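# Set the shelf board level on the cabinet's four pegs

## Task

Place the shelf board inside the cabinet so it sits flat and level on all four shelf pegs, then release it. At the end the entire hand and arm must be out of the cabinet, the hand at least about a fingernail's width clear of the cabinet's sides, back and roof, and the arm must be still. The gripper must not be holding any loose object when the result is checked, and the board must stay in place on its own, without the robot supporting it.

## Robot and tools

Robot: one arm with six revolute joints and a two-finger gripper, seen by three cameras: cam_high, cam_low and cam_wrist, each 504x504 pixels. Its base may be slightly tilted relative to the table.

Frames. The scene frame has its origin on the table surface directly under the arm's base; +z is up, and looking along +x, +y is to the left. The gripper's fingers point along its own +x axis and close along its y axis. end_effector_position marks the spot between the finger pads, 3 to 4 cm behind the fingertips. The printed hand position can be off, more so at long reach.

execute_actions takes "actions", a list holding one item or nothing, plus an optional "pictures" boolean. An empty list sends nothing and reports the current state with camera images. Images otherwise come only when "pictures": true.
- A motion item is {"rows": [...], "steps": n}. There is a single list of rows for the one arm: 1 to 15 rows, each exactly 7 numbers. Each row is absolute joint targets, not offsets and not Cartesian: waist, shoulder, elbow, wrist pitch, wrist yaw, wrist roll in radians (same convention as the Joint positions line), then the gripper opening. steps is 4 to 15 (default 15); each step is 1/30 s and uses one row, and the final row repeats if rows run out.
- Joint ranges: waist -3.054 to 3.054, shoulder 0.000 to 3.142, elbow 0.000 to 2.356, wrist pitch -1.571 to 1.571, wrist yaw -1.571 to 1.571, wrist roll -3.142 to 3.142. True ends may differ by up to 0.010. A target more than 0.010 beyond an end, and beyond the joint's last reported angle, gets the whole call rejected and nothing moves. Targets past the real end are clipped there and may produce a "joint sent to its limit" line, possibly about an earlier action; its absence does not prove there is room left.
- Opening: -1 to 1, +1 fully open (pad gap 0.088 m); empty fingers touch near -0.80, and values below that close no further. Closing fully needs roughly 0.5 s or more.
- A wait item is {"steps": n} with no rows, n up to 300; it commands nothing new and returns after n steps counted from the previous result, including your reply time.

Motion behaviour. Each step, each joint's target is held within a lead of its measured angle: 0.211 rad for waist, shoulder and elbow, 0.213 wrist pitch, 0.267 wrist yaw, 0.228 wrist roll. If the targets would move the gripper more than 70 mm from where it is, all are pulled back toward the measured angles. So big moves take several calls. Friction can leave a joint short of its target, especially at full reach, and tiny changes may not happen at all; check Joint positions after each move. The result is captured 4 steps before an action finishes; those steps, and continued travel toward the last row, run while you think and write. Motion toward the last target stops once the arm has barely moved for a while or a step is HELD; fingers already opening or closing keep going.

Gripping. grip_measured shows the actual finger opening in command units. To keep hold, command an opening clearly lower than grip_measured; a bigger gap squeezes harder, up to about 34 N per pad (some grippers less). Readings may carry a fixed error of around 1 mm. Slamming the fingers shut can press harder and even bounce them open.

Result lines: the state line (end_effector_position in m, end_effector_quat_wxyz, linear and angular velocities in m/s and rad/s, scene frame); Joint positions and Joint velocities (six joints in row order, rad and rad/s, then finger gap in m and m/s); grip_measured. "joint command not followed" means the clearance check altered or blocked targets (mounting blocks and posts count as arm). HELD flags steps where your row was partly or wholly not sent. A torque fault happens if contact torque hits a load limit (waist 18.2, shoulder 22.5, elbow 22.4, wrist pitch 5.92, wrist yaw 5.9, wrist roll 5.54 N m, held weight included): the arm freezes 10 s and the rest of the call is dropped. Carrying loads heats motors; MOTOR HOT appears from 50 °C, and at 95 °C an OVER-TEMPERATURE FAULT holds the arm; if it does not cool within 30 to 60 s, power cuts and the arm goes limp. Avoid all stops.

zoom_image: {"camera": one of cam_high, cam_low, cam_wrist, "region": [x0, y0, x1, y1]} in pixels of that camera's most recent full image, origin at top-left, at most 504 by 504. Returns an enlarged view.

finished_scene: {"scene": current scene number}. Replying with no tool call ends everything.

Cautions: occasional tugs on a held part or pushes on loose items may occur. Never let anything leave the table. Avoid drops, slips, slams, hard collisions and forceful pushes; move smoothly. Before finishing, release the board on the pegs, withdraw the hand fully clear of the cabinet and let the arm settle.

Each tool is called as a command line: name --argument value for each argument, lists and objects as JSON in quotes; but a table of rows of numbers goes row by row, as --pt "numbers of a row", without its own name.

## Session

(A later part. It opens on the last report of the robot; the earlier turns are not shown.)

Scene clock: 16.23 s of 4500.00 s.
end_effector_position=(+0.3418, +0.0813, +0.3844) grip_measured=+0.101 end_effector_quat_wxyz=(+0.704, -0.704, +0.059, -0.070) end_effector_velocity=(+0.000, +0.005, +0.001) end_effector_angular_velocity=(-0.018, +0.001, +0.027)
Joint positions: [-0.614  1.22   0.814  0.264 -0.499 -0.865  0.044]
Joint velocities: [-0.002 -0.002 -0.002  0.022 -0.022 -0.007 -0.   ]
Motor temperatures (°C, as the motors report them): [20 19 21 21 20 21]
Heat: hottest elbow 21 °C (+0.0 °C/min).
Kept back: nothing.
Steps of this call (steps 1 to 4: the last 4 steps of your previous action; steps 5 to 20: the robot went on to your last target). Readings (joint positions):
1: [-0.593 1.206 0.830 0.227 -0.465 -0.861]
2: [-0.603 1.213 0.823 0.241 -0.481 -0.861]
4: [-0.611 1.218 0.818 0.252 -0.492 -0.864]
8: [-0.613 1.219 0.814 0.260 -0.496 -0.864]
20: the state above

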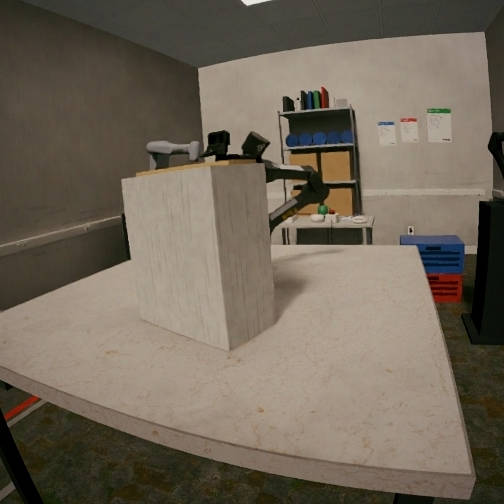

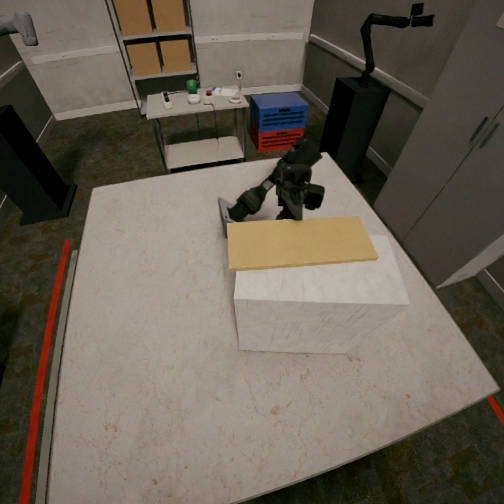

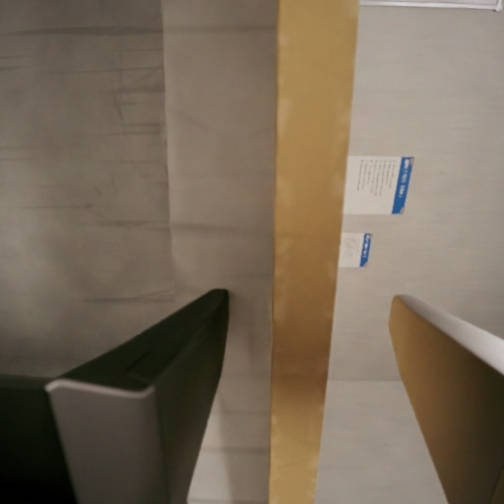

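execute_actions --actions '[{"rows":[[-0.61,1.215,0.8,0.265,-0.495,-0.868,-0.2],[-0.61,1.215,0.8,0.265,-0.495,-0.868,-0.3],[-0.61,1.215,0.8,0.265,-0.495,-0.868,-0.4],[-0.61,1.215,0.8,0.265,-0.495,-0.868,-0.5],[-0.61,1.215,0.8,0.265,-0.495,-0.868,-0.55],[-0.61,1.215,0.8,0.265,-0.495,-0.868,-0.6],[-0.61,1.215,0.8,0.265,-0.495,-0.868,-1]]}]'

execute_actions --actions '[{"rows":[[-0.62,1.19,0.815,0.225,-0.49,-0.87,-1],[-0.622,1.16,0.825,0.18,-0.485,-0.873,-1],[-0.624,1.13,0.835,0.14,-0.48,-0.876,-1],[-0.626,1.105,0.845,0.095,-0.475,-0.879,-1],[-0.628,1.08,0.853,0.05,-0.47,-0.882,-1],[-0.63,1.05,0.862,0.01,-0.465,-0.885,-1],[-0.632,1.02,0.871,-0.035,-0.46,-0.888,-1],[-0.634,0.995,0.88,-0.08,-0.455,-0.891,-1],[-0.636,0.965,0.889,-0.12,-0.45,-0.894,-1],[-0.637,0.94,0.898,-0.165,-0.445,-0.897,-1],[-0.638,0.91,0.907,-0.205,-0.44,-0.9,-1],[-0.639,0.885,0.916,-0.25,-0.435,-0.903,-1],[-0.64,0.855,0.925,-0.295,-0.43,-0.906,-1],[-0.64,0.83,0.934,-0.335,-0.425,-0.909,-1],[-0.64,0.8,0.942,-0.379,-0.419,-0.911,-1]]}]'

execute_actions --actions '[{"steps":20}]' --pictures true

Scene clock: 16.93 s of 4500.00 s.
end_effector_position=(+0.3413, +0.0808, +0.3813) grip_measured=-0.549 end_effector_quat_wxyz=(+0.701, -0.707, +0.061, -0.068) end_effector_velocity=(-0.001, -0.002, -0.007) end_effector_angular_velocity=(-0.018, +0.034, -0.000)
Joint positions: [-0.611  1.216  0.804  0.266 -0.498 -0.875  0.012]
Joint velocities: [-0.002 -0.002 -0.007 -0.022 -0.022 -0.037 -0.   ]
Motor temperatures (°C, as the motors report them): [20 19 21 21 20 21]
Heat: hottest elbow 21 °C (+0.0 °C/min).
Steps of this call (steps 1 to 10: the robot went on to your last target; steps 11 to 21: the first 11 steps of this action). Readings (joint positions):
11: [-0.614 1.220 0.813 0.263 -0.501 -0.865]
12: [-0.614 1.219 0.812 0.262 -0.503 -0.866]
14: [-0.612 1.219 0.808 0.259 -0.506 -0.866]
18: [-0.611 1.216 0.804 0.265 -0.498 -0.872]
21: the state above

Scene clock: 17.43 s of 4500.00 s.
end_effector_position=(+0.2950, +0.1181, +0.3858) grip_measured=-0.549 end_effector_quat_wxyz=(+0.706, -0.696, +0.097, -0.089) end_effector_velocity=(-0.188, +0.159, -0.001) end_effector_angular_velocity=(+0.084, +0.034, -0.229)
Joint positions: [-0.625  0.99   0.867 -0.103 -0.465 -0.894  0.012]
Joint velocities: [-0.022 -0.838  0.266 -1.311  0.125 -0.022 -0.   ]
Motor temperatures (°C, as the motors report them): [20 19 21 21 20 21]
Heat: hottest elbow 21 °C (+0.0 °C/min).
Steps of this call (steps 1 to 4: the last 4 steps of your previous action; steps 5 to 15: the first 11 steps of this action). Readings (joint positions):
5: [-0.611 1.213 0.804 0.261 -0.498 -0.877]
6: [-0.611 1.205 0.807 0.244 -0.495 -0.881]
8: [-0.616 1.172 0.815 0.181 -0.486 -0.885]
12: [-0.623 1.072 0.842 0.024 -0.473 -0.888]
15: the state above

Scene clock: 18.10 s of 4500.00 s.
end_effector_position=(+0.2500, +0.1529, +0.3827) grip_measured=-0.549 end_effector_quat_wxyz=(+0.704, -0.693, +0.115, -0.106) end_effector_velocity=(-0.002, -0.003, -0.003) end_effector_angular_velocity=(-0.006, +0.018, -0.011)
Joint positions: [-0.63   0.807  0.931 -0.385 -0.431 -0.909  0.012]
Joint velocities: [-0.007 -0.002 -0.002 -0.022 -0.007 -0.022  0.   ]
Motor temperatures (°C, as the motors report them): [20 19 21 21 20 21]
Heat: hottest elbow 21 °C (+0.0 °C/min).
Kept back: nothing.
Steps of this call (steps 1 to 4: the last 4 steps of your previous action; steps 5 to 20: the robot went on to your last target). Readings (joint positions):
1: [-0.626 0.963 0.876 -0.145 -0.460 -0.897]
2: [-0.627 0.936 0.885 -0.187 -0.455 -0.900]
4: [-0.629 0.881 0.904 -0.271 -0.444 -0.905]
8: [-0.630 0.815 0.926 -0.354 -0.438 -0.908]
20: the state above

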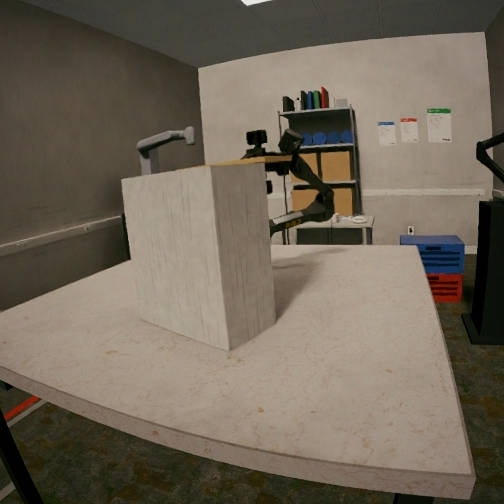

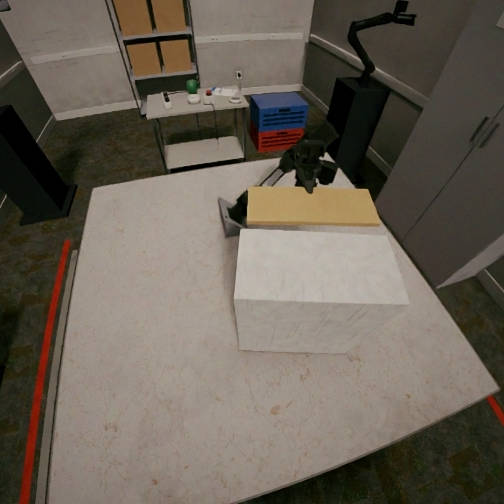

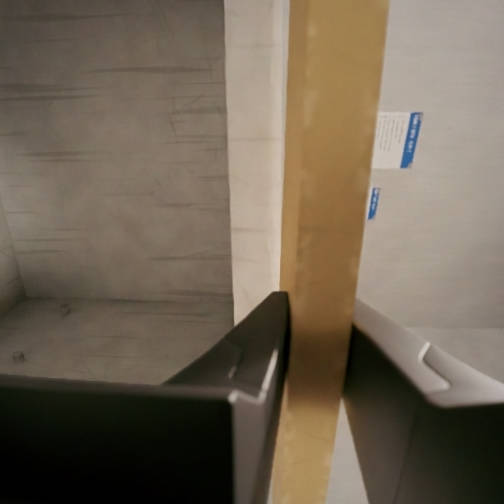

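execute_actions --actions '[{"rows":[[-0.63,0.77,0.93,-0.41,-0.41,-0.91,-1],[-0.62,0.75,0.92,-0.41,-0.395,-0.905,-1],[-0.6,0.74,0.905,-0.405,-0.375,-0.9,-1],[-0.58,0.725,0.89,-0.4,-0.355,-0.895,-1],[-0.56,0.715,0.875,-0.39,-0.33,-0.89,-1],[-0.54,0.7,0.86,-0.385,-0.31,-0.885,-1],[-0.515,0.69,0.84,-0.38,-0.285,-0.88,-1],[-0.49,0.68,0.825,-0.375,-0.26,-0.873,-1],[-0.47,0.665,0.81,-0.37,-0.24,-0.867,-1],[-0.445,0.655,0.795,-0.36,-0.215,-0.86,-1],[-0.42,0.645,0.78,-0.355,-0.19,-0.855,-1],[-0.4,0.635,0.76,-0.35,-0.17,-0.85,-1],[-0.375,0.62,0.745,-0.345,-0.145,-0.845,-1],[-0.35,0.61,0.73,-0.34,-0.12,-0.84,-1],[-0.33,0.6,0.715,-0.33,-0.095,-0.834,-1]]}]'

execute_actions --actions '[{"rows":[[-0.3,0.595,0.7,-0.325,-0.07,-0.79,-1],[-0.275,0.59,0.69,-0.315,-0.04,-0.75,-1],[-0.25,0.585,0.675,-0.31,-0.015,-0.71,-1],[-0.22,0.58,0.665,-0.3,0.01,-0.67,-1],[-0.195,0.575,0.65,-0.295,0.035,-0.63,-1],[-0.17,0.57,0.64,-0.29,0.06,-0.59,-1],[-0.14,0.565,0.625,-0.28,0.09,-0.55,-1],[-0.115,0.56,0.61,-0.275,0.115,-0.51,-1],[-0.09,0.555,0.6,-0.27,0.14,-0.47,-1],[-0.06,0.55,0.585,-0.26,0.17,-0.43,-1],[-0.035,0.54,0.575,-0.255,0.195,-0.39,-1],[-0.005,0.535,0.56,-0.245,0.22,-0.35,-1],[0.02,0.53,0.55,-0.24,0.25,-0.31,-1],[0.05,0.525,0.535,-0.23,0.275,-0.27,-1],[0.075,0.52,0.525,-0.225,0.3,-0.23,-1]]}]'

execute_actions --actions '[{"steps":20}]' --pictures true

Scene clock: 18.83 s of 4500.00 s.
end_effector_position=(+0.2406, +0.1593, +0.3520) grip_measured=-0.549 end_effector_quat_wxyz=(+0.700, -0.696, +0.111, -0.116) end_effector_velocity=(+0.004, -0.018, -0.139) end_effector_angular_velocity=(+0.027, +0.004, -0.048)
Joint positions: [-0.477  0.681  0.823 -0.378 -0.263 -0.872  0.012]
Joint velocities: [ 0.701 -0.325 -0.491  0.168  0.711  0.183 -0.   ]
Motor temperatures (°C, as the motors report them): [20 19 21 21 20 21]
Heat: hottest elbow 21 °C (+0.0 °C/min).
Steps of this call (steps 1 to 11: the robot went on to your last target; steps 12 to 22: the first 11 steps of this action). Readings (joint positions):
12: [-0.630 0.804 0.931 -0.389 -0.430 -0.909]
13: [-0.628 0.797 0.929 -0.398 -0.423 -0.909]
15: [-0.613 0.772 0.915 -0.405 -0.399 -0.906]
19: [-0.543 0.716 0.869 -0.391 -0.329 -0.888]
22: the state above

Scene clock: 19.33 s of 4500.00 s.
end_effector_position=(+0.2443, +0.1530, +0.2881) grip_measured=-0.549 end_effector_quat_wxyz=(+0.793, -0.586, +0.097, -0.136) end_effector_velocity=(+0.001, -0.007, -0.130) end_effector_angular_velocity=(+0.938, -0.310, +0.007)
Joint positions: [-0.1    0.566  0.609 -0.281  0.113 -0.492  0.012]
Joint velocities: [ 0.803 -0.183 -0.398  0.183  0.769  1.179 -0.   ]
Motor temperatures (°C, as the motors report them): [20 19 21 22 20 21]
Heat: hottest wrist pitch 22 °C (+3.1 °C/min).
Steps of this call (steps 1 to 4: the last 4 steps of your previous action; steps 5 to 15: the first 11 steps of this action). Readings (joint positions):
5: [-0.361 0.628 0.740 -0.351 -0.147 -0.837]
6: [-0.337 0.620 0.725 -0.344 -0.121 -0.815]
8: [-0.287 0.606 0.699 -0.329 -0.069 -0.755]
12: [-0.181 0.583 0.648 -0.300 0.033 -0.610]
15: the state above

Scene clock: 20.00 s of 4500.00 s.
end_effector_position=(+0.2435, +0.1540, +0.2627) grip_measured=-0.549 end_effector_quat_wxyz=(+0.853, -0.497, +0.076, -0.144) end_effector_velocity=(-0.001, -0.001, -0.002) end_effector_angular_velocity=(+0.005, +0.003, -0.005)
Joint positions: [ 0.077  0.529  0.528 -0.233  0.285 -0.232  0.012]
Joint velocities: [ 0.007 -0.002 -0.002 -0.007  0.007  0.007 -0.   ]
Motor temperatures (°C, as the motors report them): [20 19 21 22 20 21]
Heat: hottest wrist pitch 22 °C (+3.0 °C/min).
Kept back: nothing.
Steps of this call (steps 1 to 4: the last 4 steps of your previous action; steps 5 to 20: the robot went on to your last target). Readings (joint positions):
1: [-0.073 0.561 0.596 -0.274 0.139 -0.454]
2: [-0.046 0.554 0.583 -0.267 0.165 -0.414]
4: [0.009 0.543 0.558 -0.251 0.219 -0.333]
8: [0.066 0.533 0.531 -0.239 0.267 -0.256]
20: the state above

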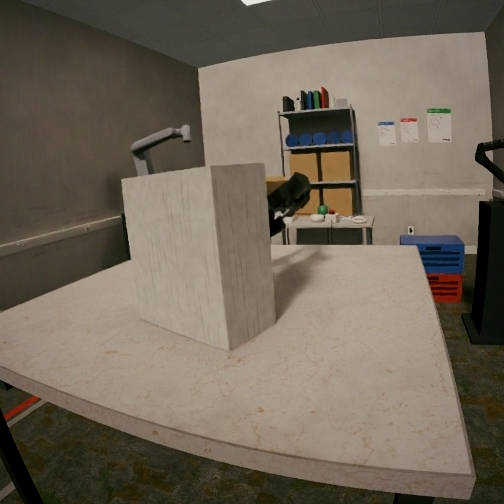

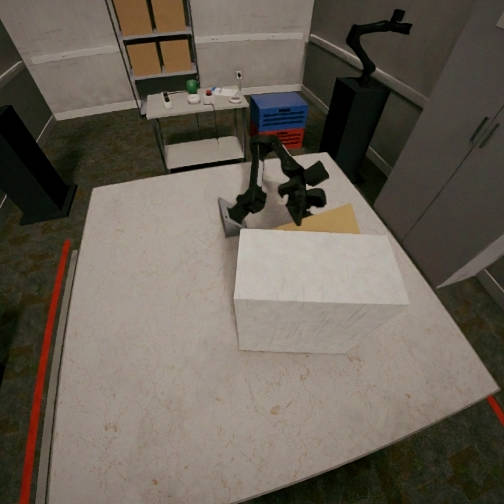

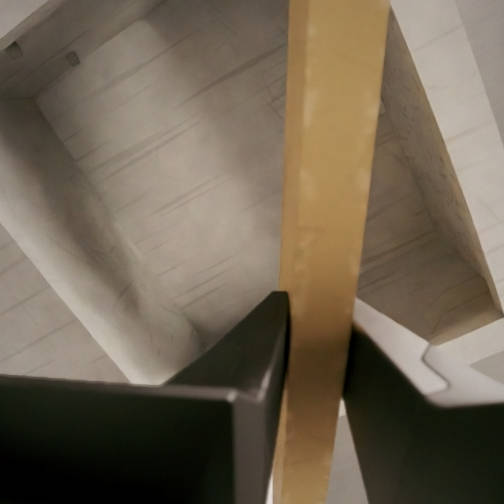

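execute_actions --actions '[{"rows":[[0.063,0.56,0.52,-0.19,0.29,-0.23,-1],[0.053,0.59,0.518,-0.16,0.284,-0.23,-1],[0.043,0.62,0.516,-0.13,0.277,-0.23,-1],[0.034,0.65,0.515,-0.1,0.27,-0.23,-1],[0.025,0.675,0.515,-0.07,0.263,-0.23,-1],[0.016,0.705,0.515,-0.04,0.257,-0.23,-1],[0.008,0.735,0.516,-0.015,0.25,-0.23,-1],[0.001,0.765,0.518,0.015,0.245,-0.23,-1],[-0.006,0.795,0.521,0.04,0.24,-0.23,-1],[-0.013,0.825,0.524,0.07,0.235,-0.23,-1],[-0.02,0.85,0.528,0.095,0.23,-0.23,-1],[-0.026,0.88,0.532,0.12,0.225,-0.23,-1],[-0.032,0.91,0.536,0.145,0.22,-0.23,-1],[-0.038,0.94,0.54,0.17,0.213,-0.23,-1],[-0.043,0.967,0.545,0.192,0.208,-0.23,-1]]}]'

execute_actions --actions '[{"steps":20}]' --pictures true

Scene clock: 20.63 s of 4500.00 s.
end_effector_position=(+0.2900, +0.1394, +0.2607) grip_measured=-0.549 end_effector_quat_wxyz=(+0.857, -0.488, +0.074, -0.149) end_effector_velocity=(+0.144, -0.072, -0.023) end_effector_angular_velocity=(+0.006, +0.038, -0.067)
Joint positions: [ 0.012  0.777  0.521  0.022  0.231 -0.227  0.012]
Joint velocities: [-0.193  0.818 -0.002  0.755 -0.168 -0.037 -0.   ]
Motor temperatures (°C, as the motors report them): [20 19 21 22 20 21]
Heat: hottest wrist pitch 22 °C (+2.9 °C/min).
Steps of this call (steps 1 to 8: the robot went on to your last target; steps 9 to 19: the first 11 steps of this action). Readings (joint positions):
9: [0.078 0.533 0.527 -0.227 0.285 -0.232]
10: [0.076 0.543 0.525 -0.211 0.285 -0.232]
12: [0.065 0.582 0.525 -0.166 0.277 -0.232]
16: [0.033 0.691 0.521 -0.062 0.250 -0.230]
19: the state above

Scene clock: 21.30 s of 4500.00 s.
end_effector_position=(+0.3228, +0.1275, +0.2565) grip_measured=-0.549 end_effector_quat_wxyz=(+0.860, -0.483, +0.076, -0.145) end_effector_velocity=(-0.000, -0.000, -0.004) end_effector_angular_velocity=(+0.013, +0.023, +0.002)
Joint positions: [-0.023  0.96   0.535  0.19   0.187 -0.225  0.012]
Joint velocities: [-0.002 -0.002  0.002 -0.022 -0.022  0.007 -0.   ]
Motor temperatures (°C, as the motors report them): [20 19 21 22 20 21]
Heat: hottest wrist pitch 22 °C (+2.8 °C/min).
Kept back: nothing.
Steps of this call (steps 1 to 4: the last 4 steps of your previous action; steps 5 to 20: the robot went on to your last target). Readings (joint positions):
1: [0.006 0.804 0.521 0.050 0.225 -0.226]
2: [0.000 0.832 0.522 0.077 0.218 -0.226]
4: [-0.010 0.888 0.526 0.127 0.206 -0.225]
8: [-0.020 0.948 0.535 0.176 0.188 -0.225]
20: the state above

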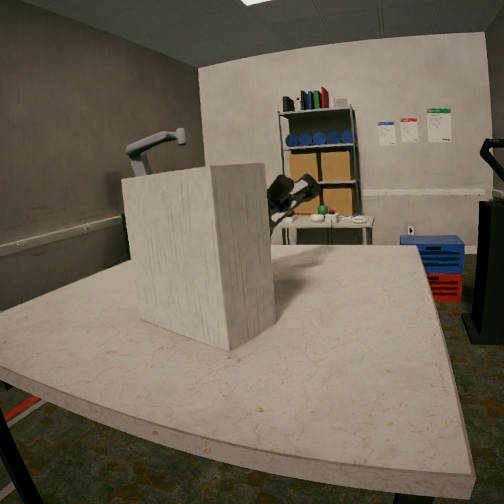

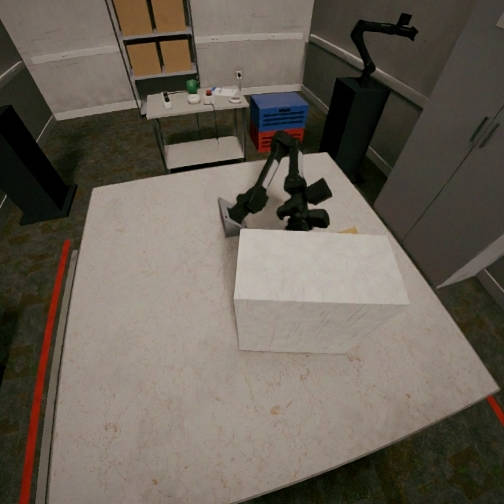

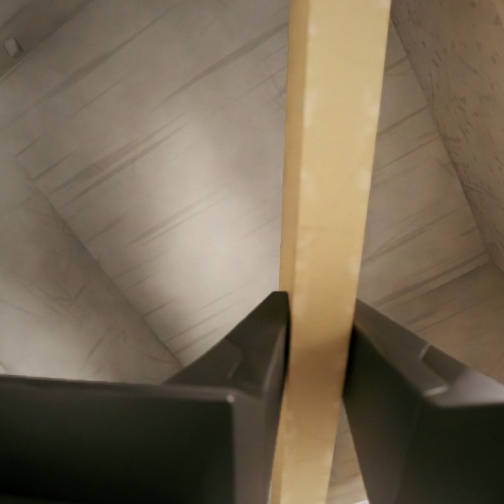

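execute_actions --actions '[{"rows":[[-0.025,0.98,0.56,0.19,0.22,-0.23,-1],[-0.02,1.0,0.575,0.195,0.225,-0.23,-1],[-0.022,1.03,0.587,0.21,0.223,-0.23,-1],[-0.027,1.06,0.597,0.23,0.219,-0.23,-1],[-0.032,1.09,0.607,0.25,0.215,-0.23,-1],[-0.037,1.12,0.617,0.27,0.21,-0.23,-1],[-0.042,1.15,0.628,0.29,0.206,-0.23,-1],[-0.047,1.18,0.639,0.308,0.202,-0.23,-1],[-0.051,1.21,0.651,0.326,0.198,-0.23,-1],[-0.055,1.24,0.664,0.343,0.195,-0.23,-1],[-0.059,1.27,0.677,0.36,0.191,-0.23,-1],[-0.063,1.3,0.691,0.376,0.188,-0.23,-1],[-0.067,1.33,0.705,0.392,0.184,-0.23,-1],[-0.071,1.355,0.718,0.407,0.18,-0.23,-1],[-0.075,1.382,0.732,0.422,0.177,-0.23,-1]]}]'

execute_actions --actions '[{"steps":18}]'

execute_actions --actions '[{"rows":[[-0.075,1.382,0.732,0.422,0.177,-0.26,-1],[-0.075,1.382,0.732,0.422,0.177,-0.29,-1],[-0.075,1.382,0.732,0.422,0.177,-0.32,-1],[-0.075,1.382,0.732,0.422,0.177,-0.35,-1],[-0.075,1.382,0.732,0.422,0.177,-0.38,-1],[-0.075,1.382,0.732,0.422,0.177,-0.41,-1],[-0.075,1.382,0.732,0.422,0.177,-0.44,-1],[-0.075,1.382,0.732,0.422,0.177,-0.47,-1],[-0.075,1.382,0.732,0.422,0.177,-0.5,-1],[-0.075,1.382,0.732,0.422,0.177,-0.53,-1],[-0.075,1.382,0.732,0.422,0.177,-0.56,-1]]}]'

execute_actions --actions '[{"steps":15}]'

Scene clock: 22.10 s of 4500.00 s.
end_effector_position=(+0.3661, +0.1164, +0.2557) grip_measured=-0.549 end_effector_quat_wxyz=(+0.857, -0.484, +0.084, -0.155) end_effector_velocity=(+0.165, -0.067, -0.003) end_effector_angular_velocity=(-0.025, +0.017, -0.065)
Joint positions: [-0.034  1.193  0.63   0.309  0.191 -0.228  0.012]
Joint velocities: [-0.125  0.867  0.344  0.476 -0.081 -0.051  0.   ]
Motor temperatures (°C, as the motors report them): [20 19 21 22 20 21]
Heat: hottest wrist pitch 22 °C (+2.7 °C/min).
Steps of this call (steps 1 to 13: the robot went on to your last target; steps 14 to 24: the first 11 steps of this action). Readings (joint positions):
14: [-0.022 0.962 0.537 0.190 0.187 -0.225]
15: [-0.020 0.969 0.542 0.190 0.192 -0.225]
17: [-0.018 1.000 0.558 0.199 0.201 -0.227]
21: [-0.023 1.106 0.596 0.258 0.199 -0.227]
24: the state above

Scene clock: 22.70 s of 4500.00 s.
end_effector_position=(+0.4034, +0.1017, +0.2561) grip_measured=-0.549 end_effector_quat_wxyz=(+0.858, -0.481, +0.082, -0.158) end_effector_velocity=(+0.000, +0.000, -0.006) end_effector_angular_velocity=(-0.000, +0.028, +0.009)
Joint positions: [-0.062  1.381  0.714  0.414  0.17  -0.228  0.012]
Joint velocities: [ 0.002  0.002 -0.002 -0.007 -0.022 -0.007  0.   ]
Motor temperatures (°C, as the motors report them): [20 19 21 22 20 21]
Heat: hottest wrist pitch 22 °C (+2.6 °C/min).
Kept back: nothing.
Steps of this call (steps 1 to 4: the last 4 steps of your previous action; steps 5 to 18: the robot went on to your last target). Readings (joint positions):
1: [-0.039 1.222 0.641 0.326 0.187 -0.227]
2: [-0.042 1.251 0.654 0.342 0.184 -0.227]
4: [-0.051 1.309 0.681 0.374 0.177 -0.227]
8: [-0.060 1.370 0.707 0.402 0.172 -0.228]
18: the state above

Scene clock: 23.07 s of 4500.00 s.
end_effector_position=(+0.4052, +0.1062, +0.2559) grip_measured=-0.549 end_effector_quat_wxyz=(+0.794, -0.584, +0.098, -0.136) end_effector_velocity=(+0.006, +0.018, -0.001) end_effector_angular_velocity=(-0.845, +0.316, +0.060)
Joint positions: [-0.061  1.381  0.718  0.421  0.151 -0.478  0.012]
Joint velocities: [ 0.022 -0.002  0.022  0.007 -0.037 -0.901 -0.   ]
Motor temperatures (°C, as the motors report them): [20 19 21 22 20 21]
Heat: hottest wrist pitch 22 °C (+2.6 °C/min).
Steps of this call (steps 1 to 11: the first 11 steps of this action). Readings (joint positions):
1: [-0.062 1.381 0.714 0.414 0.170 -0.234]
2: [-0.063 1.381 0.714 0.413 0.170 -0.248]
4: [-0.063 1.381 0.714 0.413 0.170 -0.289]
8: [-0.062 1.381 0.715 0.418 0.156 -0.392]
11: the state above

Scene clock: 23.57 s of 4500.00 s.
end_effector_position=(+0.4057, +0.1079, +0.2550) grip_measured=-0.549 end_effector_quat_wxyz=(+0.772, -0.614, +0.102, -0.130) end_effector_velocity=(-0.002, -0.001, -0.002) end_effector_angular_velocity=(-0.005, +0.011, -0.002)
Joint positions: [-0.057  1.381  0.72   0.42   0.15  -0.552  0.012]
Joint velocities: [-0.002 -0.007 -0.007 -0.007 -0.007 -0.007 -0.   ]
Motor temperatures (°C, as the motors report them): [21 19 21 22 20 21]
Heat: hottest wrist pitch 22 °C (+2.5 °C/min).
Kept back: nothing.
Steps of this call (steps 1 to 4: the last 4 steps of your previous action; steps 5 to 15: the robot went on to your last target). Readings (joint positions):
1: [-0.060 1.381 0.719 0.421 0.150 -0.502]
2: [-0.059 1.381 0.719 0.421 0.150 -0.518]
4: [-0.058 1.381 0.719 0.420 0.150 -0.536]
8: [-0.057 1.381 0.720 0.420 0.150 -0.550]
15: the state above

execute_actions --actions '[{"rows":[[-0.06,1.38,0.745,0.405,0.19,-0.56,-1],[-0.045,1.376,0.76,0.388,0.205,-0.56,-1],[-0.032,1.373,0.771,0.373,0.217,-0.56,-1],[-0.032,1.373,0.771,0.373,0.217,-0.58,-1],[-0.032,1.373,0.771,0.373,0.217,-0.6,-1],[-0.032,1.373,0.771,0.373,0.217,-0.63,-1],[-0.032,1.373,0.771,0.373,0.217,-0.66,-1],[-0.032,1.373,0.771,0.373,0.217,-0.69,-1],[-0.032,1.373,0.771,0.373,0.217,-0.72,-1],[-0.032,1.373,0.771,0.373,0.217,-0.745,-1],[-0.032,1.373,0.771,0.373,0.217,-0.77,-1]]}]'

execute_actions --actions '[{"steps":18}]' --pictures true

Scene clock: 24.07 s of 4500.00 s.
end_effector_position=(+0.4075, +0.1132, +0.2553) grip_measured=-0.535 end_effector_quat_wxyz=(+0.724, -0.666, +0.119, -0.135) end_effector_velocity=(+0.000, -0.000, -0.006) end_effector_angular_velocity=(-0.749, +0.337, -0.008)
Joint positions: [-0.029  1.381  0.752  0.37   0.201 -0.686  0.013]
Joint velocities: [-0.002 -0.002  0.012 -0.051 -0.037 -0.813  0.005]
Motor temperatures (°C, as the motors report them): [21 19 22 22 20 21]
Heat: hottest elbow 22 °C (+2.5 °C/min).
Steps of this call (steps 1 to 4: the robot went on to your last target; steps 5 to 15: the first 11 steps of this action). Readings (joint positions):
5: [-0.056 1.381 0.721 0.418 0.151 -0.554]
6: [-0.052 1.381 0.727 0.410 0.158 -0.555]
8: [-0.039 1.381 0.740 0.388 0.183 -0.562]
12: [-0.030 1.381 0.750 0.373 0.198 -0.624]
15: the state above

Scene clock: 24.67 s of 4500.00 s.
end_effector_position=(+0.4074, +0.1131, +0.2554) grip_measured=-0.549 end_effector_quat_wxyz=(+0.695, -0.695, +0.125, -0.132) end_effector_velocity=(-0.001, -0.000, +0.002) end_effector_angular_velocity=(-0.009, -0.009, -0.002)
Joint positions: [-0.027  1.381  0.753  0.367  0.208 -0.768  0.012]
Joint velocities: [-0.002 -0.002 -0.002  0.007  0.007 -0.007  0.   ]
Motor temperatures (°C, as the motors report them): [21 19 22 22 20 21]
Heat: hottest elbow 22 °C (+2.4 °C/min).
Kept back: nothing.
Steps of this call (steps 1 to 4: the last 4 steps of your previous action; steps 5 to 18: the robot went on to your last target). Readings (joint positions):
1: [-0.029 1.381 0.752 0.369 0.202 -0.707]
2: [-0.029 1.381 0.752 0.369 0.203 -0.727]
4: [-0.028 1.381 0.752 0.367 0.207 -0.753]
8: [-0.027 1.381 0.753 0.367 0.208 -0.764]
18: the state above

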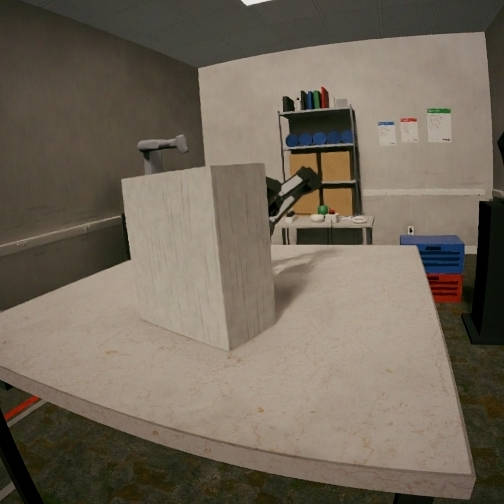

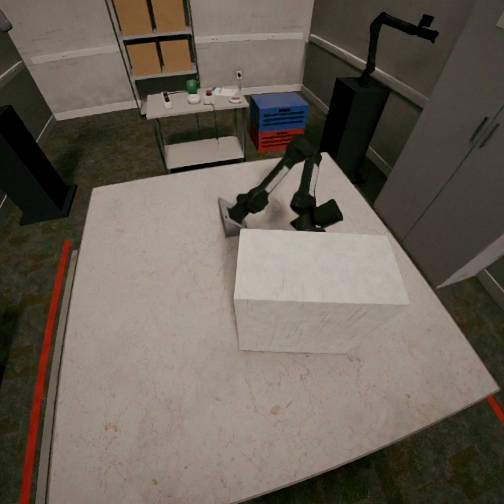

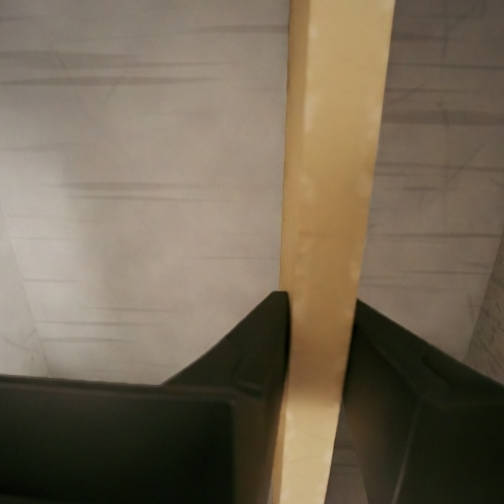

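execute_actions --actions '[{"rows":[[-0.02,1.383,0.75,0.385,0.225,-0.765,-1],[-0.01,1.388,0.74,0.398,0.237,-0.762,-1],[0,1.394,0.73,0.412,0.247,-0.759,-1],[0.01,1.399,0.723,0.424,0.257,-0.756,-1],[0.02,1.404,0.715,0.436,0.267,-0.753,-1],[0.03,1.41,0.707,0.448,0.277,-0.75,-1],[0.04,1.416,0.7,0.46,0.287,-0.748,-1],[0.051,1.422,0.693,0.472,0.297,-0.745,-1],[0.062,1.428,0.686,0.484,0.307,-0.742,-1]],"steps":10}]'

execute_actions --actions '[{"rows":[[0.072,1.435,0.68,0.496,0.317,-0.739,-1],[0.081,1.442,0.674,0.507,0.326,-0.736,-1],[0.09,1.449,0.669,0.519,0.335,-0.733,-1],[0.099,1.456,0.664,0.53,0.343,-0.731,-1],[0.108,1.463,0.659,0.542,0.352,-0.728,-1],[0.117,1.47,0.654,0.553,0.361,-0.726,-1],[0.126,1.478,0.649,0.565,0.37,-0.723,-1],[0.135,1.485,0.644,0.576,0.378,-0.721,-1],[0.144,1.493,0.64,0.588,0.387,-0.718,-1],[0.153,1.501,0.635,0.599,0.395,-0.716,-1]]}]'

execute_actions --actions '[{"rows":[[0.166,1.513,0.629,0.616,0.407,-0.712,-1],[0.166,1.513,0.629,0.616,0.407,-0.712,-1],[0.166,1.513,0.629,0.616,0.407,-0.712,-1],[0.166,1.513,0.629,0.616,0.407,-0.712,-1],[0.179,1.525,0.624,0.633,0.42,-0.708,-1]]}]' --pictures true

Scene clock: 25.20 s of 4500.00 s.
end_effector_position=(+0.4076, +0.1130, +0.2474) grip_measured=-0.549 end_effector_quat_wxyz=(+0.697, -0.694, +0.120, -0.139) end_effector_velocity=(+0.006, +0.007, -0.118) end_effector_angular_velocity=(+0.002, +0.074, +0.054)
Joint positions: [ 0.001  1.394  0.73   0.412  0.248 -0.755  0.012]
Joint velocities: [ 0.281  0.144 -0.212  0.33   0.183  0.051 -0.   ]
Motor temperatures (°C, as the motors report them): [21 19 22 22 20 21]
Heat: hottest elbow 22 °C (+2.4 °C/min).
Steps of this call (steps 1 to 10: the robot went on to your last target; steps 11 to 16: the first 6 steps of this action). Readings (joint positions):
11: [-0.026 1.381 0.753 0.367 0.208 -0.768]
12: [-0.024 1.381 0.752 0.371 0.213 -0.767]
14: [-0.015 1.386 0.742 0.391 0.231 -0.762]
16: the state above

Scene clock: 25.70 s of 4500.00 s.
end_effector_position=(+0.4084, +0.1134, +0.1927) grip_measured=-0.549 end_effector_quat_wxyz=(+0.696, -0.694, +0.124, -0.132) end_effector_velocity=(-0.001, +0.003, -0.120) end_effector_angular_velocity=(-0.026, +0.209, +0.033)
Joint positions: [ 0.138  1.486  0.644  0.57   0.367 -0.719  0.012]
Joint velocities: [ 0.237  0.183 -0.115  0.168  0.066  0.007  0.   ]
Motor temperatures (°C, as the motors report them): [21 19 22 22 20 21]
Heat: hottest elbow 22 °C (+2.3 °C/min).
Steps of this call (steps 1 to 4: the last 4 steps of your previous action; steps 5 to 15: the first 11 steps of this action). Readings (joint positions):
5: [0.054 1.423 0.694 0.461 0.282 -0.745]
6: [0.064 1.429 0.688 0.471 0.290 -0.743]
8: [0.080 1.440 0.677 0.493 0.309 -0.738]
12: [0.112 1.465 0.658 0.538 0.346 -0.727]
15: the state above

Scene clock: 26.20 s of 4500.00 s.
end_effector_position=(+0.4081, +0.1135, +0.1766) grip_measured=-0.549 end_effector_quat_wxyz=(+0.697, -0.694, +0.125, -0.132) end_effector_velocity=(-0.003, -0.006, -0.011) end_effector_angular_velocity=(-0.003, +0.013, -0.021)
Joint positions: [ 0.18   1.523  0.624  0.621  0.408 -0.706  0.012]
Joint velocities: [ 0.017  0.017 -0.017  0.007  0.022  0.007 -0.   ]
Motor temperatures (°C, as the motors report them): [21 19 22 22 20 21]
Heat: hottest elbow 22 °C (+2.3 °C/min).
Steps of this call (steps 1 to 4: the last 4 steps of your previous action; steps 5 to 15: the first 11 steps of this action). Readings (joint positions):
5: [0.158 1.502 0.634 0.589 0.381 -0.715]
6: [0.160 1.505 0.632 0.596 0.387 -0.715]
8: [0.164 1.508 0.631 0.601 0.391 -0.713]
12: [0.175 1.520 0.626 0.618 0.405 -0.707]
15: the state above

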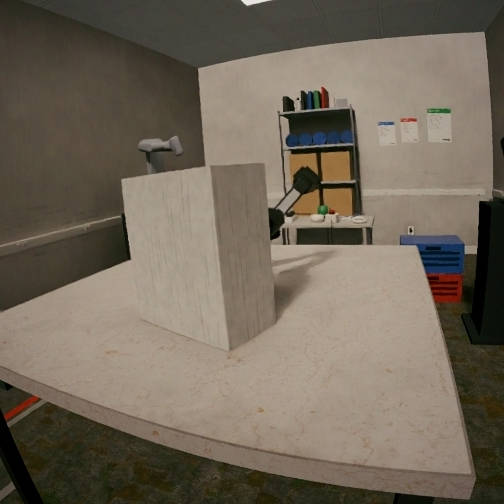

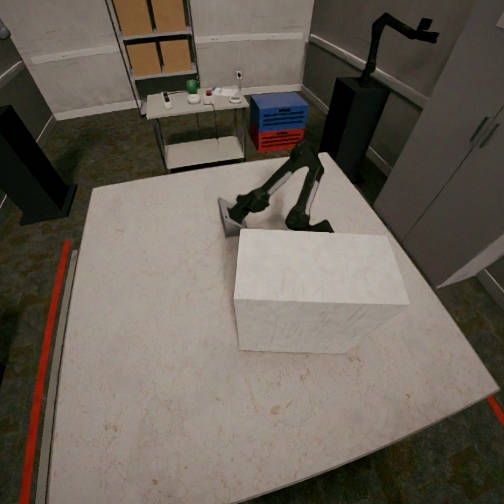

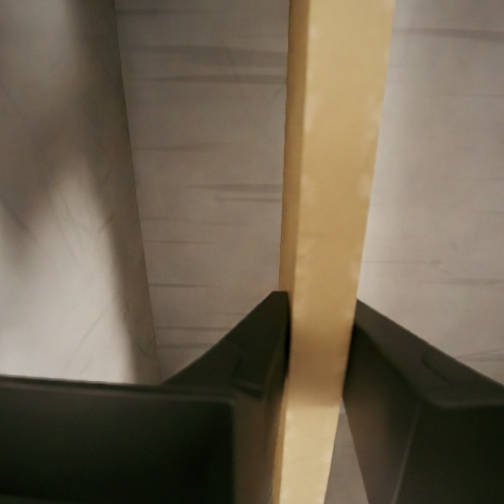

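execute_actions --actions '[{"rows":[[0.192,1.537,0.619,0.65,0.432,-0.704,-1],[0.192,1.537,0.619,0.65,0.432,-0.704,-1],[0.192,1.537,0.619,0.65,0.432,-0.704,-1],[0.192,1.537,0.619,0.65,0.432,-0.704,-1],[0.204,1.55,0.615,0.667,0.444,-0.7,-1]]}]'

Scene clock: 26.70 s of 4500.00 s.
end_effector_position=(+0.4083, +0.1131, +0.1698) grip_measured=-0.549 end_effector_quat_wxyz=(+0.695, -0.695, +0.122, -0.136) end_effector_velocity=(-0.000, -0.001, -0.001) end_effector_angular_velocity=(-0.021, -0.001, +0.002)
Joint positions: [ 0.2    1.547  0.616  0.656  0.435 -0.705  0.012]
Joint velocities: [ 0.002  0.007 -0.007  0.022  0.007 -0.022 -0.   ]
Motor temperatures (°C, as the motors report them): [21 19 22 22 20 21]
Heat: hottest elbow 22 °C (+2.2 °C/min).
Steps of this call (steps 1 to 4: the last 4 steps of your previous action; steps 5 to 15: the first 11 steps of this action). Readings (joint positions):
5: [0.181 1.526 0.623 0.626 0.411 -0.706]
6: [0.183 1.528 0.622 0.632 0.416 -0.706]
8: [0.188 1.533 0.621 0.636 0.419 -0.703]
12: [0.199 1.545 0.616 0.653 0.432 -0.705]
15: the state above

execute_actions --actions '[{"rows":[[0.198,1.545,0.617,0.655,0.432,-0.702,0]],"steps":12}]'

execute_actions --actions '[{"rows":[[0.21,1.51,0.595,0.64,0.445,-0.7,0],[0.222,1.47,0.575,0.62,0.457,-0.695,0],[0.236,1.43,0.555,0.6,0.47,-0.69,0],[0.25,1.39,0.537,0.575,0.484,-0.685,0],[0.266,1.35,0.52,0.55,0.5,-0.68,0],[0.283,1.31,0.503,0.522,0.515,-0.673,0],[0.3,1.27,0.488,0.493,0.53,-0.666,0],[0.32,1.23,0.473,0.463,0.548,-0.66,0],[0.34,1.19,0.46,0.432,0.566,-0.652,0],[0.362,1.15,0.447,0.4,0.585,-0.645,0],[0.385,1.11,0.436,0.365,0.605,-0.637,0],[0.408,1.073,0.426,0.33,0.625,-0.63,0]]}]'

execute_actions --actions '[{"rows":[[0.075,0.52,0.525,-0.225,0.3,0.8,0]]}]'

execute_actions --actions '[{"steps":35}]' --pictures true

Scene clock: 27.17 s of 4500.00 s.
end_effector_position=(+0.4083, +0.1130, +0.1696) grip_measured=-0.077 end_effector_quat_wxyz=(+0.695, -0.695, +0.122, -0.136) end_effector_velocity=(-0.001, -0.003, +0.001) end_effector_angular_velocity=(-0.010, +0.001, -0.012)
Joint positions: [ 0.201  1.547  0.615  0.657  0.436 -0.704  0.035]
Joint velocities: [-0.002 -0.002 -0.002 -0.007  0.007 -0.007  0.175]
Motor temperatures (°C, as the motors report them): [21 19 22 23 20 21]
Heat: hottest wrist pitch 23 °C (+4.4 °C/min).
Steps of this call (steps 1 to 4: the last 4 steps of your previous action; steps 5 to 6: the robot went on to your last target; steps 7 to 14: the first 8 steps of this action). Readings (joint positions):
7: [0.201 1.547 0.615 0.658 0.437 -0.705]
8: [0.201 1.547 0.615 0.657 0.437 -0.705]
10: [0.201 1.547 0.615 0.656 0.436 -0.704]
14: the state above

Scene clock: 27.67 s of 4500.00 s.
end_effector_position=(+0.3454, +0.1425, +0.1747) grip_measured=-0.001 end_effector_quat_wxyz=(+0.699, -0.692, +0.119, -0.135) end_effector_velocity=(-0.230, +0.082, -0.019) end_effector_angular_velocity=(+0.004, +0.070, -0.015)
Joint positions: [ 0.328  1.218  0.483  0.447  0.555 -0.657  0.039]
Joint velocities: [ 0.603 -1.17  -0.393 -0.945  0.535  0.212 -0.   ]
Motor temperatures (°C, as the motors report them): [21 19 22 23 20 21]
Heat: hottest wrist pitch 23 °C (+4.3 °C/min).
Steps of this call (steps 1 to 4: the last 4 steps of your previous action; steps 5 to 15: the first 11 steps of this action). Readings (joint positions):
5: [0.201 1.544 0.615 0.653 0.436 -0.703]
6: [0.202 1.533 0.610 0.644 0.438 -0.702]
8: [0.215 1.484 0.584 0.616 0.455 -0.696]
12: [0.271 1.336 0.524 0.532 0.507 -0.676]
15: the state above

Scene clock: 28.17 s of 4500.00 s.
end_effector_position=(+0.2500, +0.1548, +0.2662) grip_measured=+0.000 end_effector_quat_wxyz=(+0.913, -0.373, +0.041, -0.158) end_effector_velocity=(-0.105, +0.045, +0.055) end_effector_angular_velocity=(+1.845, -0.733, +0.265)
Joint positions: [ 0.085  0.561  0.523 -0.176  0.313  0.047  0.039]
Joint velocities: [-0.066 -0.593  0.056 -0.432 -0.11   1.912  0.   ]
Motor temperatures (°C, as the motors report them): [21 19 22 23 20 21]
Heat: hottest wrist pitch 23 °C (+4.3 °C/min).
Steps of this call (steps 1 to 4: the last 4 steps of your previous action; steps 5 to 15: the first 11 steps of this action). Readings (joint positions):
5: [0.369 1.070 0.455 0.304 0.541 -0.587]
6: [0.315 1.025 0.464 0.235 0.463 -0.523]
8: [0.198 0.913 0.487 0.125 0.389 -0.396]
12: [0.096 0.674 0.521 -0.096 0.328 -0.142]
15: the state above

Scene clock: 29.33 s of 4500.00 s.
end_effector_position=(+0.2427, +0.1536, +0.2658) grip_measured=+0.000 end_effector_quat_wxyz=(+0.986, -0.012, -0.016, -0.164) end_effector_velocity=(-0.002, -0.005, -0.002) end_effector_angular_velocity=(-0.010, +0.011, -0.023)
Joint positions: [ 0.079  0.524  0.524 -0.223  0.304  0.798  0.039]
Joint velocities: [-0.002 -0.002 -0.002 -0.022  0.007 -0.007 -0.   ]
Motor temperatures (°C, as the motors report them): [21 19 22 23 20 21]
Heat: hottest wrist pitch 23 °C (+4.1 °C/min).
Kept back: nothing.
Steps of this call (steps 1 to 4: the last 4 steps of your previous action; steps 5 to 35: the robot went on to your last target). Readings (joint positions):
1: [0.083 0.546 0.524 -0.189 0.310 0.109]
2: [0.082 0.538 0.524 -0.200 0.308 0.172]
4: [0.080 0.532 0.524 -0.214 0.306 0.297]
8: [0.079 0.527 0.524 -0.220 0.304 0.549]
35: the state above

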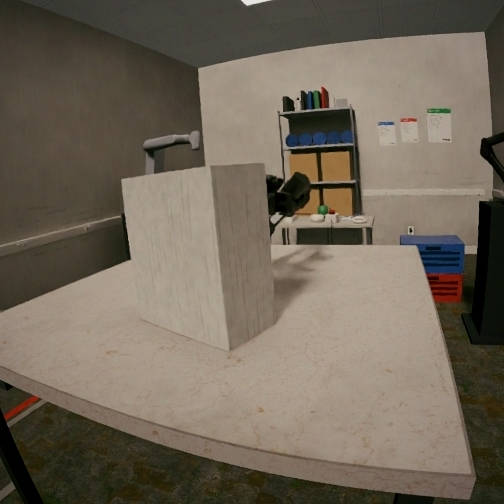

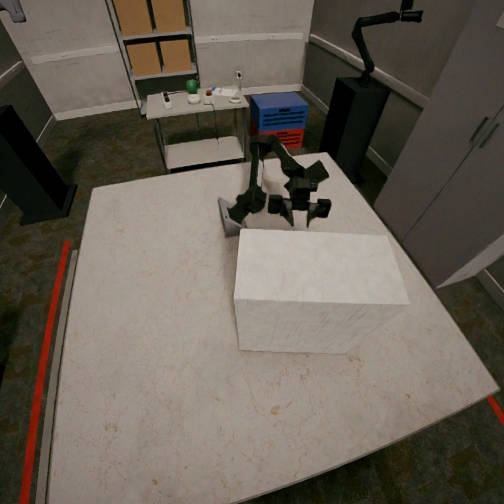

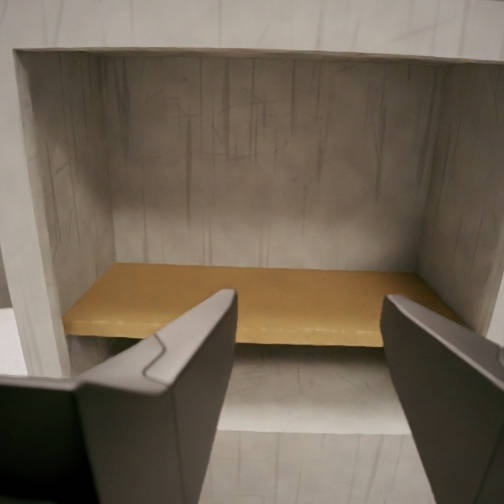

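finished_scene --scene 1

The scene is finished: the task was done.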